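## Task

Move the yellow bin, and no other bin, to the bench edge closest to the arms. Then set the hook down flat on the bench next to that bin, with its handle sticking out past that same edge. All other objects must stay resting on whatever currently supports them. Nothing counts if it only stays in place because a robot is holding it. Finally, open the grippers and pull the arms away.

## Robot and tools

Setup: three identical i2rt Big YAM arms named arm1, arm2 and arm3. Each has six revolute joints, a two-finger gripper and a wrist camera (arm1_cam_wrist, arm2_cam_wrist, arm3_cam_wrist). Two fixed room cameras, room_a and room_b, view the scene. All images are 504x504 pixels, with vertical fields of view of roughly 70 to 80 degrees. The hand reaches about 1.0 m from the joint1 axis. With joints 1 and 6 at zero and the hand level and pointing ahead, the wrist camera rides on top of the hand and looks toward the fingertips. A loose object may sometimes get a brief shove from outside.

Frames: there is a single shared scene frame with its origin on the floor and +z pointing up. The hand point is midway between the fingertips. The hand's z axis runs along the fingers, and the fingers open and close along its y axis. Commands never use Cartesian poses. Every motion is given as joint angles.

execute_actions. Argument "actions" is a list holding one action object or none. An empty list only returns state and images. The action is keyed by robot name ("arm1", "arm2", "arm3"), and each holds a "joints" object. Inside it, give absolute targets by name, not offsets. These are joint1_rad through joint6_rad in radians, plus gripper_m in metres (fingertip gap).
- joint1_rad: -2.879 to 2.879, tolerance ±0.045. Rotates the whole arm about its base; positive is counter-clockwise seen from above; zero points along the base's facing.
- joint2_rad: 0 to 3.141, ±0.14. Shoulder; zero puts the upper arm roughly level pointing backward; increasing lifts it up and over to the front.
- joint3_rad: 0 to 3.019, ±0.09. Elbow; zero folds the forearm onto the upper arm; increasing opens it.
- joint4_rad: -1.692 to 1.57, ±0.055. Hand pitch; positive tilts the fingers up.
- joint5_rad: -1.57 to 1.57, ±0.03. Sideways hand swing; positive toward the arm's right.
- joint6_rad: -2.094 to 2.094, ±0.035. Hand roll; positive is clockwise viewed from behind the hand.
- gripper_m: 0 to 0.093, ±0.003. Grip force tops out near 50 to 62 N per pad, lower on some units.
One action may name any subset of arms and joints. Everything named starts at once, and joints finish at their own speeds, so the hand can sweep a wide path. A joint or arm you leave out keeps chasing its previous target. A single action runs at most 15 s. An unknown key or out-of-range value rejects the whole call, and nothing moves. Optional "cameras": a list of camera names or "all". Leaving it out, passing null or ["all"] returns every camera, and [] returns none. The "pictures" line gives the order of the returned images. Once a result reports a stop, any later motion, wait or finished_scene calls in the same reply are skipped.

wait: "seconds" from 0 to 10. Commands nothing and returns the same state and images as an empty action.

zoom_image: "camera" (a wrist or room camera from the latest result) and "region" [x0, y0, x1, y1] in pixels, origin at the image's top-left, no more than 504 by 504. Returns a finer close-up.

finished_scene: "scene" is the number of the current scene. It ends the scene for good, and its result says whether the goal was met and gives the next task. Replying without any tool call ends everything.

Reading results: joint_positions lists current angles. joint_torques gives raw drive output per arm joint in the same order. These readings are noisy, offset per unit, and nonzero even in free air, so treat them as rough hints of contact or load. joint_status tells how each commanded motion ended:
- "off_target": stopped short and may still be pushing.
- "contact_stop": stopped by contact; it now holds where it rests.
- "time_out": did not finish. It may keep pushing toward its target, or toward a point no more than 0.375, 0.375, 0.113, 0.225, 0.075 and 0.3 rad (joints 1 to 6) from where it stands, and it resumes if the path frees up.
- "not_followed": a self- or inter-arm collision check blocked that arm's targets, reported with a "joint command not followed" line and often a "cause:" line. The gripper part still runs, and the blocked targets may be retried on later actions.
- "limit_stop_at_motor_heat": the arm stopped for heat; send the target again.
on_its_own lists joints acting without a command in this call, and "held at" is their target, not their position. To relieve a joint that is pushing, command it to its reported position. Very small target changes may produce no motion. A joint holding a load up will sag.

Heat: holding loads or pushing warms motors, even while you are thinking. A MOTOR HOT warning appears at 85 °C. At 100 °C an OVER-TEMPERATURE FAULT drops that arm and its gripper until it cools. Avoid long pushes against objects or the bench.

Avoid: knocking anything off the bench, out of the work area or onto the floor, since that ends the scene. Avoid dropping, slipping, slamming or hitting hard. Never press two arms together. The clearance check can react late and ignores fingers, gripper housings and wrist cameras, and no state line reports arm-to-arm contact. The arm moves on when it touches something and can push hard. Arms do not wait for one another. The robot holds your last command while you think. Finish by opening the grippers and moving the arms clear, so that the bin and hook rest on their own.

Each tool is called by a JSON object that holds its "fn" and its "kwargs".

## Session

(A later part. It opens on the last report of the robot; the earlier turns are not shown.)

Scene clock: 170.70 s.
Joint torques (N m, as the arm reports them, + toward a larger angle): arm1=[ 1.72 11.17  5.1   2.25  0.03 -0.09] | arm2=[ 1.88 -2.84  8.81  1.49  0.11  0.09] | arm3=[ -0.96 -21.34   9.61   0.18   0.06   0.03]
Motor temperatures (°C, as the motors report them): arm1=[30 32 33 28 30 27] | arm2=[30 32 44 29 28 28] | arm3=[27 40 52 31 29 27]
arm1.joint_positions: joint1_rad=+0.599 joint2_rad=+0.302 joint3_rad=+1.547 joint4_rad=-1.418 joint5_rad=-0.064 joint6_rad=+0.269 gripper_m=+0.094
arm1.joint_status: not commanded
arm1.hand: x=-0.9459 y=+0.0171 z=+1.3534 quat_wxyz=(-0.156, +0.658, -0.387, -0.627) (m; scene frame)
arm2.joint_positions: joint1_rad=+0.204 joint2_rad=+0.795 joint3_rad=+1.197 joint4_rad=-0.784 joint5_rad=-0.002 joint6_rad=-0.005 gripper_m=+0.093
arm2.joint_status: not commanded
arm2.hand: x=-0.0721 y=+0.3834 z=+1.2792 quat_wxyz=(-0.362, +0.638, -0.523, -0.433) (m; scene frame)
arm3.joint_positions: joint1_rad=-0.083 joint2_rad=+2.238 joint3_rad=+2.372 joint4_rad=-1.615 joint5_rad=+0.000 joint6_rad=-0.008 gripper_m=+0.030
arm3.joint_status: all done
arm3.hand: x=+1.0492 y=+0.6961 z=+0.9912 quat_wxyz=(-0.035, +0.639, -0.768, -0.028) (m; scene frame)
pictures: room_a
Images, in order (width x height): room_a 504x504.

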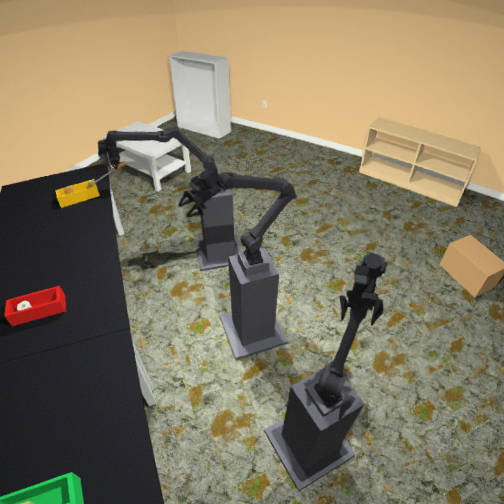

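{"fn": "execute_actions", "kwargs": {"actions": [{"arm3":{"joints":{"joint2_rad":2.06,"joint3_rad":2.06,"joint4_rad":-1.5}}}], "cameras": ["room_a"]}}

{"fn": "zoom_image", "kwargs": {"camera": "room_a", "region": [0, 100, 180, 280]}}

Scene clock: 171.97 s.
Joint torques (N m, as the arm reports them, + toward a larger angle): arm1=[ 1.76 11.13  5.1   2.22  0.03 -0.09] | arm2=[ 1.88 -2.87  8.79  1.42  0.12  0.07] | arm3=[ -0.74 -20.19   9.88   0.45   0.09   0.02]
Motor temperatures (°C, as the motors report them): arm1=[30 32 33 28 30 27] | arm2=[30 32 44 29 28 28] | arm3=[27 40 52 31 29 27]
arm1.joint_positions: joint1_rad=+0.599 joint2_rad=+0.302 joint3_rad=+1.547 joint4_rad=-1.418 joint5_rad=-0.064 joint6_rad=+0.269 gripper_m=+0.094
arm1.joint_status: not commanded
arm1.hand: x=-0.9459 y=+0.0171 z=+1.3534 quat_wxyz=(-0.156, +0.658, -0.387, -0.627) (m; scene frame)
arm2.joint_positions: joint1_rad=+0.204 joint2_rad=+0.795 joint3_rad=+1.197 joint4_rad=-0.784 joint5_rad=-0.002 joint6_rad=-0.005 gripper_m=+0.093
arm2.joint_status: not commanded
arm2.hand: x=-0.0721 y=+0.3834 z=+1.2792 quat_wxyz=(-0.362, +0.638, -0.523, -0.433) (m; scene frame)
arm3.joint_positions: joint1_rad=-0.083 joint2_rad=+2.054 joint3_rad=+2.072 joint4_rad=-1.501 joint5_rad=+0.000 joint6_rad=-0.008 gripper_m=+0.030
arm3.joint_status: all done
arm3.hand: x=+1.0400 y=+0.6481 z=+0.9950 quat_wxyz=(-0.034, +0.639, -0.768, -0.028) (m; scene frame)
pictures: room_a
Images, in order (width x height): room_a 504x504.

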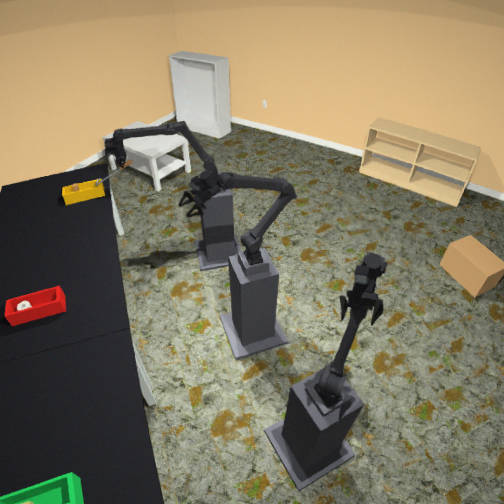

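Region (0, 100, 180, 280) of room_a's 504x504 image, scaled by 2.800, with more detail than that image has.

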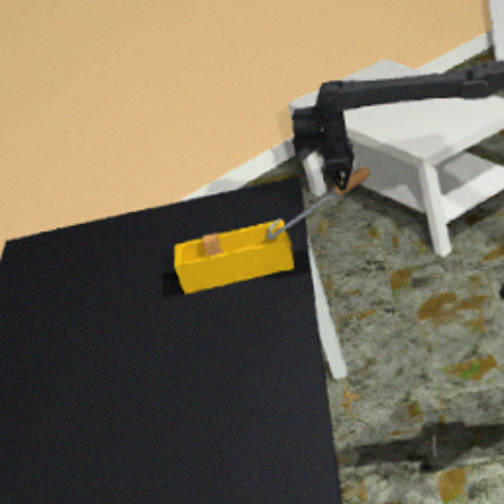

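{"fn": "execute_actions", "kwargs": {"actions": [{"arm3":{"joints":{"joint2_rad":1.88,"joint3_rad":1.76,"joint4_rad":-1.40}}}], "cameras": ["room_a","room_b"]}}

{"fn": "zoom_image", "kwargs": {"camera": "room_a", "region": [0,100,180,280]}}

Scene clock: 173.67 s.
Joint torques (N m, as the arm reports them, + toward a larger angle): arm1=[ 1.75 11.22  5.1   2.23  0.03 -0.09] | arm2=[ 1.72 -2.84  8.8   1.44  0.11  0.09] | arm3=[ -0.97 -16.74   9.36   0.32   0.08   0.07]
Motor temperatures (°C, as the motors report them): arm1=[30 32 33 28 30 27] | arm2=[30 32 44 29 28 28] | arm3=[27 40 51 31 29 27]
arm1.joint_positions: joint1_rad=+0.599 joint2_rad=+0.302 joint3_rad=+1.547 joint4_rad=-1.418 joint5_rad=-0.064 joint6_rad=+0.269 gripper_m=+0.094
arm1.joint_status: not commanded
arm1.hand: x=-0.9459 y=+0.0171 z=+1.3534 quat_wxyz=(-0.156, +0.658, -0.387, -0.627) (m; scene frame)
arm2.joint_positions: joint1_rad=+0.204 joint2_rad=+0.795 joint3_rad=+1.197 joint4_rad=-0.784 joint5_rad=-0.002 joint6_rad=-0.005 gripper_m=+0.093
arm2.joint_status: not commanded
arm2.hand: x=-0.0721 y=+0.3834 z=+1.2792 quat_wxyz=(-0.362, +0.638, -0.523, -0.433) (m; scene frame)
arm3.joint_positions: joint1_rad=-0.083 joint2_rad=+1.870 joint3_rad=+1.774 joint4_rad=-1.400 joint5_rad=+0.000 joint6_rad=-0.008 gripper_m=+0.030
arm3.joint_status: all done
arm3.hand: x=+1.0278 y=+0.5851 z=+0.9897 quat_wxyz=(-0.029, +0.639, -0.768, -0.024) (m; scene frame)
pictures: room_a, room_b
Images, in order (width x height): room_a 504x504, room_b 504x504.

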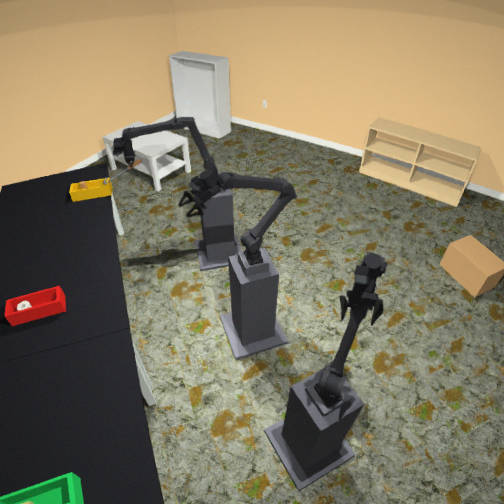

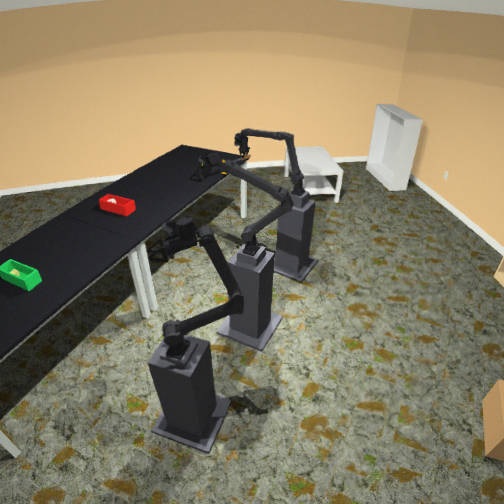

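Region (0, 100, 180, 280) of room_a's 504x504 image, scaled by 2.800, with more detail than that image has.

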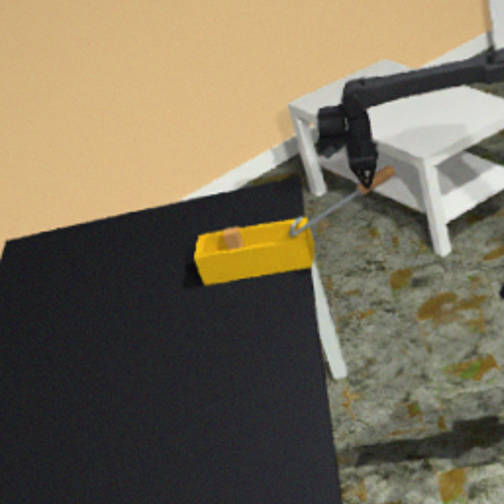

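{"fn": "execute_actions", "kwargs": {"actions": [{"arm3":{"joints":{"joint2_rad":1.9,"joint3_rad":2.0,"joint4_rad":-1.35}}}], "cameras": ["room_a"]}}

{"fn": "zoom_image", "kwargs": {"camera": "room_a", "region": [0,100,180,280]}}

Scene clock: 174.80 s.
Joint torques (N m, as the arm reports them, + toward a larger angle): arm1=[ 1.82 11.19  5.12  2.25  0.02 -0.09] | arm2=[ 1.78 -2.71  8.71  1.38  0.14  0.1 ] | arm3=[ -0.37 -19.43  17.95   1.35   0.04   0.  ]
Motor temperatures (°C, as the motors report them): arm1=[30 32 33 28 30 27] | arm2=[30 32 44 29 28 28] | arm3=[27 40 51 31 29 27]
arm1.joint_positions: joint1_rad=+0.599 joint2_rad=+0.302 joint3_rad=+1.547 joint4_rad=-1.418 joint5_rad=-0.064 joint6_rad=+0.269 gripper_m=+0.094
arm1.joint_status: not commanded
arm1.hand: x=-0.9459 y=+0.0171 z=+1.3534 quat_wxyz=(-0.156, +0.658, -0.387, -0.627) (m; scene frame)
arm2.joint_positions: joint1_rad=+0.204 joint2_rad=+0.795 joint3_rad=+1.197 joint4_rad=-0.784 joint5_rad=-0.002 joint6_rad=-0.005 gripper_m=+0.093
arm2.joint_status: not commanded
arm2.hand: x=-0.0721 y=+0.3834 z=+1.2792 quat_wxyz=(-0.362, +0.638, -0.523, -0.433) (m; scene frame)
arm3.joint_positions: joint1_rad=-0.083 joint2_rad=+1.912 joint3_rad=+1.924 joint4_rad=-1.366 joint5_rad=+0.000 joint6_rad=-0.008 gripper_m=+0.030
arm3.joint_status: all done
arm3.hand: x=+1.0373 y=+0.6345 z=+1.0282 quat_wxyz=(-0.084, +0.636, -0.764, -0.068) (m; scene frame)
pictures: room_a
Images, in order (width x height): room_a 504x504.

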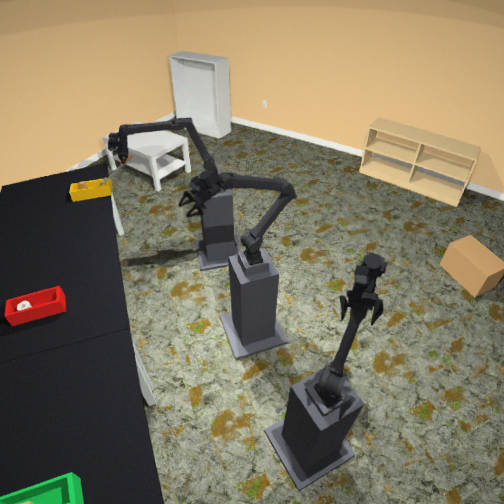

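Region (0, 100, 180, 280) of room_a's 504x504 image, scaled by 2.800, with more detail than that image has.

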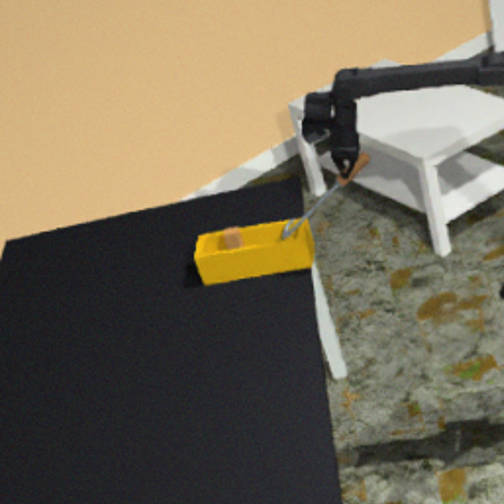

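{"fn": "execute_actions", "kwargs": {"actions": [{"arm3":{"joints":{"joint2_rad":1.9,"joint3_rad":2.15,"joint4_rad":-1.1}}}], "cameras": ["room_a"]}}

{"fn": "zoom_image", "kwargs": {"camera": "room_a", "region": [0,100,180,280]}}

Scene clock: 176.03 s.
Joint torques (N m, as the arm reports them, + toward a larger angle): arm1=[ 1.84 11.16  5.12  2.26  0.03 -0.09] | arm2=[ 1.7  -2.68  8.89  1.46  0.11  0.1 ] | arm3=[ -0.81 -20.93  17.76   2.53   0.1    0.02]
Motor temperatures (°C, as the motors report them): arm1=[30 32 33 28 30 27] | arm2=[30 32 45 29 28 28] | arm3=[27 40 52 31 29 27]
arm1.joint_positions: joint1_rad=+0.599 joint2_rad=+0.302 joint3_rad=+1.547 joint4_rad=-1.418 joint5_rad=-0.064 joint6_rad=+0.269 gripper_m=+0.094
arm1.joint_status: not commanded
arm1.hand: x=-0.9459 y=+0.0171 z=+1.3534 quat_wxyz=(-0.156, +0.658, -0.387, -0.627) (m; scene frame)
arm2.joint_positions: joint1_rad=+0.204 joint2_rad=+0.795 joint3_rad=+1.197 joint4_rad=-0.784 joint5_rad=-0.002 joint6_rad=-0.005 gripper_m=+0.093
arm2.joint_status: not commanded
arm2.hand: x=-0.0721 y=+0.3834 z=+1.2792 quat_wxyz=(-0.362, +0.638, -0.523, -0.433) (m; scene frame)
arm3.joint_positions: joint1_rad=-0.083 joint2_rad=+1.917 joint3_rad=+2.082 joint4_rad=-1.129 joint5_rad=+0.000 joint6_rad=-0.008 gripper_m=+0.030
arm3.joint_status: all done
arm3.hand: x=+1.0533 y=+0.7170 z=+1.1234 quat_wxyz=(-0.231, +0.610, -0.734, -0.189) (m; scene frame)
pictures: room_a
Images, in order (width x height): room_a 504x504.

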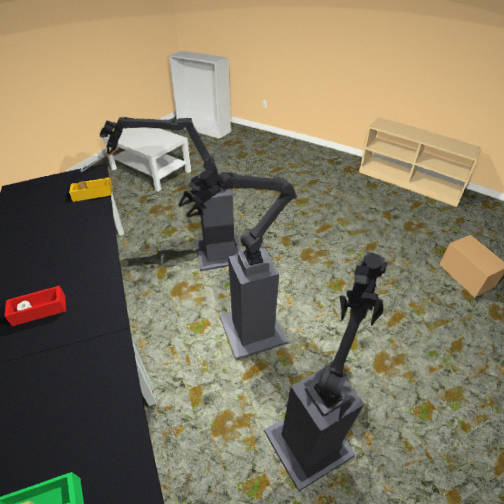

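Region (0, 100, 180, 280) of room_a's 504x504 image, scaled by 2.800, with more detail than that image has.

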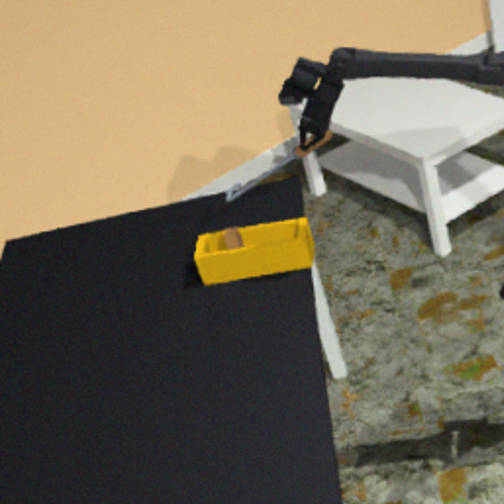

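Clear.

{"fn": "execute_actions", "kwargs": {"actions": [{"arm3":{"joints":{"joint1_rad":0.3}}}], "cameras": []}}

{"fn": "execute_actions", "kwargs": {"actions": [{"arm3":{"joints":{"joint2_rad":2.15,"joint3_rad":2.2,"joint4_rad":-0.95}}}], "cameras": []}}

{"fn": "execute_actions", "kwargs": {"actions": [{"arm3":{"joints":{"joint2_rad":2.36,"joint3_rad":2.0,"joint4_rad":-0.64}}}], "cameras": ["room_a"]}}

{"fn": "zoom_image", "kwargs": {"camera": "room_a", "region": [20,100,220,300]}}

Scene clock: 178.13 s.
Joint torques (N m, as the arm reports them, + toward a larger angle): arm1=[ 1.79 11.15  5.09  2.23  0.03 -0.09] | arm2=[ 1.62 -2.7   8.83  1.49  0.1   0.09] | arm3=[  0.53 -20.84  17.83   2.52   0.02  -0.04]
Motor temperatures (°C, as the motors report them): arm1=[30 32 33 28 30 27] | arm2=[30 32 45 29 28 28] | arm3=[27 40 53 31 29 27]
arm1.joint_positions: joint1_rad=+0.599 joint2_rad=+0.302 joint3_rad=+1.547 joint4_rad=-1.418 joint5_rad=-0.064 joint6_rad=+0.269 gripper_m=+0.094
arm1.joint_status: not commanded
arm1.hand: x=-0.9459 y=+0.0171 z=+1.3534 quat_wxyz=(-0.156, +0.658, -0.387, -0.627) (m; scene frame)
arm2.joint_positions: joint1_rad=+0.204 joint2_rad=+0.795 joint3_rad=+1.197 joint4_rad=-0.784 joint5_rad=-0.002 joint6_rad=-0.005 gripper_m=+0.093
arm2.joint_status: not commanded
arm2.hand: x=-0.0721 y=+0.3834 z=+1.2792 quat_wxyz=(-0.362, +0.638, -0.523, -0.433) (m; scene frame)
arm3.joint_positions: joint1_rad=+0.291 joint2_rad=+1.918 joint3_rad=+2.082 joint4_rad=-1.129 joint5_rad=+0.001 joint6_rad=-0.004 gripper_m=+0.030
arm3.joint_status: all done
arm3.hand: x=+0.7816 y=+0.7184 z=+1.1232 quat_wxyz=(-0.192, +0.735, -0.609, -0.229) (m; scene frame)
pictures: none
No camera images: the call's "cameras" was empty. Leave "cameras" out to get every camera's image.

Scene clock: 179.67 s.
Joint torques (N m, as the arm reports them, + toward a larger angle): arm1=[ 1.87 11.27  5.11  2.25  0.03 -0.09] | arm2=[ 1.78 -2.74  8.68  1.44  0.13  0.08] | arm3=[  1.3  -25.47  16.56   2.46   0.    -0.06]
Motor temperatures (°C, as the motors report them): arm1=[30 32 33 28 30 27] | arm2=[30 32 45 29 28 28] | arm3=[27 40 53 31 29 27]
arm1.joint_positions: joint1_rad=+0.599 joint2_rad=+0.302 joint3_rad=+1.547 joint4_rad=-1.418 joint5_rad=-0.064 joint6_rad=+0.269 gripper_m=+0.094
arm1.joint_status: not commanded
arm1.hand: x=-0.9459 y=+0.0171 z=+1.3534 quat_wxyz=(-0.156, +0.658, -0.387, -0.627) (m; scene frame)
arm2.joint_positions: joint1_rad=+0.204 joint2_rad=+0.795 joint3_rad=+1.197 joint4_rad=-0.784 joint5_rad=-0.002 joint6_rad=-0.005 gripper_m=+0.093
arm2.joint_status: not commanded
arm2.hand: x=-0.0721 y=+0.3834 z=+1.2792 quat_wxyz=(-0.362, +0.638, -0.523, -0.433) (m; scene frame)
arm3.joint_positions: joint1_rad=+0.291 joint2_rad=+2.182 joint3_rad=+2.146 joint4_rad=-0.978 joint5_rad=+0.001 joint6_rad=-0.004 gripper_m=+0.030
arm3.joint_status: all done
arm3.hand: x=+0.7680 y=+0.7922 z=+0.9781 quat_wxyz=(-0.177, +0.740, -0.614, -0.211) (m; scene frame)
pictures: none
No camera images: the call's "cameras" was empty. Leave "cameras" out to get every camera's image.

Scene clock: 180.83 s.
Joint torques (N m, as the arm reports them, + toward a larger angle): arm1=[ 1.8  11.17  5.1   2.23  0.03 -0.09] | arm2=[ 1.74 -2.5   8.76  1.47  0.12  0.09] | arm3=[  0.93 -24.79  10.7    1.76  -0.05  -0.01]
Motor temperatures (°C, as the motors report them): arm1=[30 32 33 28 30 27] | arm2=[30 32 45 29 28 28] | arm3=[27 40 53 31 29 27]
arm1.joint_positions: joint1_rad=+0.599 joint2_rad=+0.302 joint3_rad=+1.547 joint4_rad=-1.418 joint5_rad=-0.064 joint6_rad=+0.269 gripper_m=+0.094
arm1.joint_status: not commanded
arm1.hand: x=-0.9459 y=+0.0171 z=+1.3534 quat_wxyz=(-0.156, +0.658, -0.387, -0.627) (m; scene frame)
arm2.joint_positions: joint1_rad=+0.204 joint2_rad=+0.795 joint3_rad=+1.197 joint4_rad=-0.784 joint5_rad=-0.002 joint6_rad=-0.005 gripper_m=+0.093
arm2.joint_status: not commanded
arm2.hand: x=-0.0721 y=+0.3834 z=+1.2792 quat_wxyz=(-0.362, +0.638, -0.523, -0.433) (m; scene frame)
arm3.joint_positions: joint1_rad=+0.291 joint2_rad=+2.369 joint3_rad=+2.003 joint4_rad=-0.653 joint5_rad=+0.003 joint6_rad=-0.006 gripper_m=+0.029
arm3.joint_status: all done
arm3.hand: x=+0.7643 y=+0.8115 z=+0.7994 quat_wxyz=(-0.176, +0.741, -0.613, -0.208) (m; scene frame)
pictures: room_a
Images, in order (width x height): room_a 504x504.

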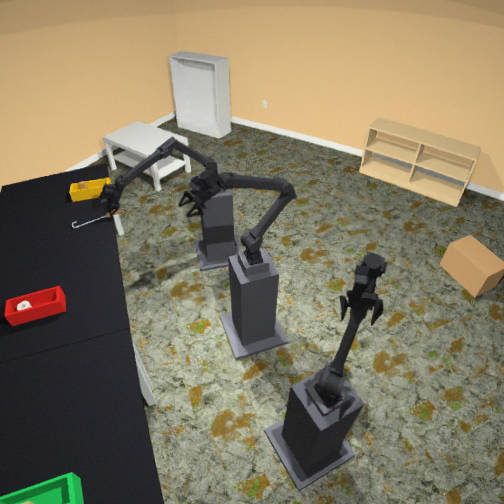

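Region (20, 100, 220, 300) of room_a's 504x504 image, scaled by 2.520, with more detail than that image has.

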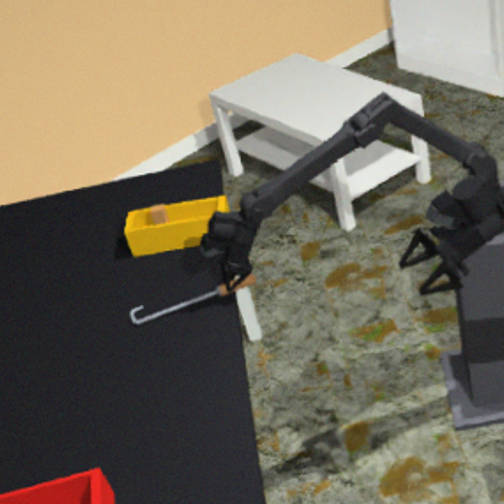

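{"fn": "execute_actions", "kwargs": {"actions": [{"arm3":{"joints":{"gripper_m":0.093}}}], "cameras": []}}

{"fn": "execute_actions", "kwargs": {"actions": [{"arm3":{"joints":{"joint2_rad":2.1,"joint3_rad":2.1}}}], "cameras": []}}

{"fn": "execute_actions", "kwargs": {"actions": [{"arm3":{"joints":{"joint2_rad":0.8,"joint3_rad":1.2,"joint4_rad":-0.8}}}], "cameras": ["room_a"]}}

{"fn": "zoom_image", "kwargs": {"camera": "room_a", "region": [20,100,220,300]}}

Scene clock: 181.77 s.
Joint torques (N m, as the arm reports them, + toward a larger angle): arm1=[ 1.75 11.23  5.09  2.25  0.03 -0.09] | arm2=[ 1.62 -2.55  8.8   1.47  0.11  0.08] | arm3=[  1.   -23.9   10.77   1.85  -0.07   0.  ]
Motor temperatures (°C, as the motors report them): arm1=[30 32 33 28 30 27] | arm2=[30 32 45 29 28 28] | arm3=[27 40 52 31 29 27]
arm1.joint_positions: joint1_rad=+0.599 joint2_rad=+0.302 joint3_rad=+1.547 joint4_rad=-1.418 joint5_rad=-0.064 joint6_rad=+0.269 gripper_m=+0.094
arm1.joint_status: not commanded
arm1.hand: x=-0.9459 y=+0.0171 z=+1.3534 quat_wxyz=(-0.156, +0.658, -0.387, -0.627) (m; scene frame)
arm2.joint_positions: joint1_rad=+0.204 joint2_rad=+0.795 joint3_rad=+1.197 joint4_rad=-0.784 joint5_rad=-0.002 joint6_rad=-0.005 gripper_m=+0.093
arm2.joint_status: not commanded
arm2.hand: x=-0.0721 y=+0.3834 z=+1.2792 quat_wxyz=(-0.362, +0.638, -0.523, -0.433) (m; scene frame)
arm3.joint_positions: joint1_rad=+0.291 joint2_rad=+2.361 joint3_rad=+2.003 joint4_rad=-0.653 joint5_rad=+0.002 joint6_rad=-0.006 gripper_m=+0.093
arm3.joint_status: all done
arm3.hand: x=+0.7641 y=+0.8125 z=+0.8061 quat_wxyz=(-0.178, +0.740, -0.612, -0.212) (m; scene frame)
pictures: none
No camera images: the call's "cameras" was empty. Leave "cameras" out to get every camera's image.

Scene clock: 183.37 s.
Joint torques (N m, as the arm reports them, + toward a larger angle): arm1=[ 1.75 11.24  5.12  2.21  0.03 -0.09] | arm2=[ 1.86 -2.85  8.79  1.45  0.12  0.1 ] | arm3=[  0.78 -21.18  13.26   1.87  -0.03  -0.02]
Motor temperatures (°C, as the motors report them): arm1=[30 32 33 28 30 27] | arm2=[30 32 45 29 28 28] | arm3=[27 40 52 31 29 27]
arm1.joint_positions: joint1_rad=+0.599 joint2_rad=+0.302 joint3_rad=+1.547 joint4_rad=-1.418 joint5_rad=-0.064 joint6_rad=+0.269 gripper_m=+0.094
arm1.joint_status: not commanded
arm1.hand: x=-0.9459 y=+0.0171 z=+1.3534 quat_wxyz=(-0.156, +0.658, -0.387, -0.627) (m; scene frame)
arm2.joint_positions: joint1_rad=+0.204 joint2_rad=+0.795 joint3_rad=+1.197 joint4_rad=-0.784 joint5_rad=-0.002 joint6_rad=-0.005 gripper_m=+0.093
arm2.joint_status: not commanded
arm2.hand: x=-0.0721 y=+0.3834 z=+1.2792 quat_wxyz=(-0.362, +0.638, -0.523, -0.433) (m; scene frame)
arm3.joint_positions: joint1_rad=+0.291 joint2_rad=+2.088 joint3_rad=+2.088 joint4_rad=-0.644 joint5_rad=+0.002 joint6_rad=-0.006 gripper_m=+0.093
arm3.joint_status: all done
arm3.hand: x=+0.7605 y=+0.8318 z=+1.0775 quat_wxyz=(-0.288, +0.689, -0.570, -0.342) (m; scene frame)
pictures: none
No camera images: the call's "cameras" was empty. Leave "cameras" out to get every camera's image.

Scene clock: 185.17 s.
Joint torques (N m, as the arm reports them, + toward a larger angle): arm1=[ 1.77 11.23  5.1   2.24  0.03 -0.09] | arm2=[ 1.76 -2.79  8.68  1.46  0.11  0.1 ] | arm3=[ 0.8  -0.38 10.14  1.37 -0.04 -0.02]
Motor temperatures (°C, as the motors report them): arm1=[30 32 33 28 30 27] | arm2=[30 32 45 29 28 28] | arm3=[27 40 51 31 29 27]
arm1.joint_positions: joint1_rad=+0.599 joint2_rad=+0.302 joint3_rad=+1.547 joint4_rad=-1.418 joint5_rad=-0.064 joint6_rad=+0.269 gripper_m=+0.094
arm1.joint_status: not commanded
arm1.hand: x=-0.9459 y=+0.0171 z=+1.3534 quat_wxyz=(-0.156, +0.658, -0.387, -0.627) (m; scene frame)
arm2.joint_positions: joint1_rad=+0.204 joint2_rad=+0.795 joint3_rad=+1.197 joint4_rad=-0.784 joint5_rad=-0.002 joint6_rad=-0.005 gripper_m=+0.093
arm2.joint_status: not commanded
arm2.hand: x=-0.0721 y=+0.3834 z=+1.2792 quat_wxyz=(-0.362, +0.638, -0.523, -0.433) (m; scene frame)
arm3.joint_positions: joint1_rad=+0.291 joint2_rad=+0.791 joint3_rad=+1.217 joint4_rad=-0.789 joint5_rad=+0.002 joint6_rad=-0.006 gripper_m=+0.093
arm3.joint_status: all done
arm3.hand: x=+0.8454 y=+0.3745 z=+1.3170 quat_wxyz=(-0.365, +0.634, -0.525, -0.435) (m; scene frame)
pictures: room_a
Images, in order (width x height): room_a 504x504.

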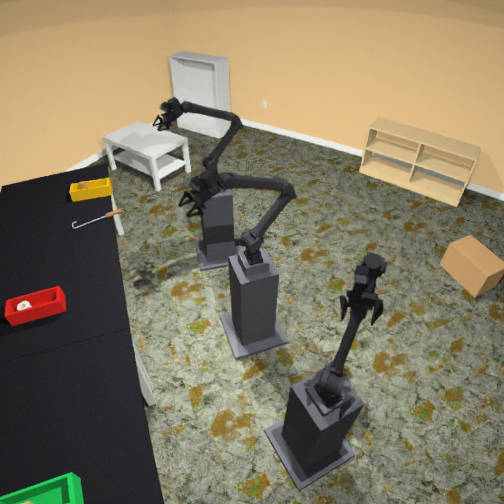

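Region (20, 100, 220, 300) of room_a's 504x504 image, scaled by 2.520, with more detail than that image has.

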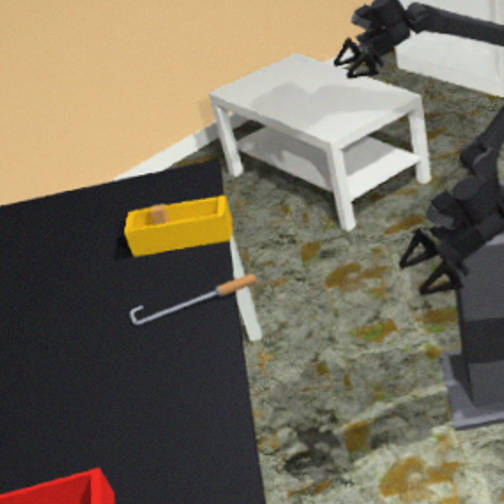

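{"fn": "finished_scene", "kwargs": {"scene": 2}}

The scene is finished: the task was done.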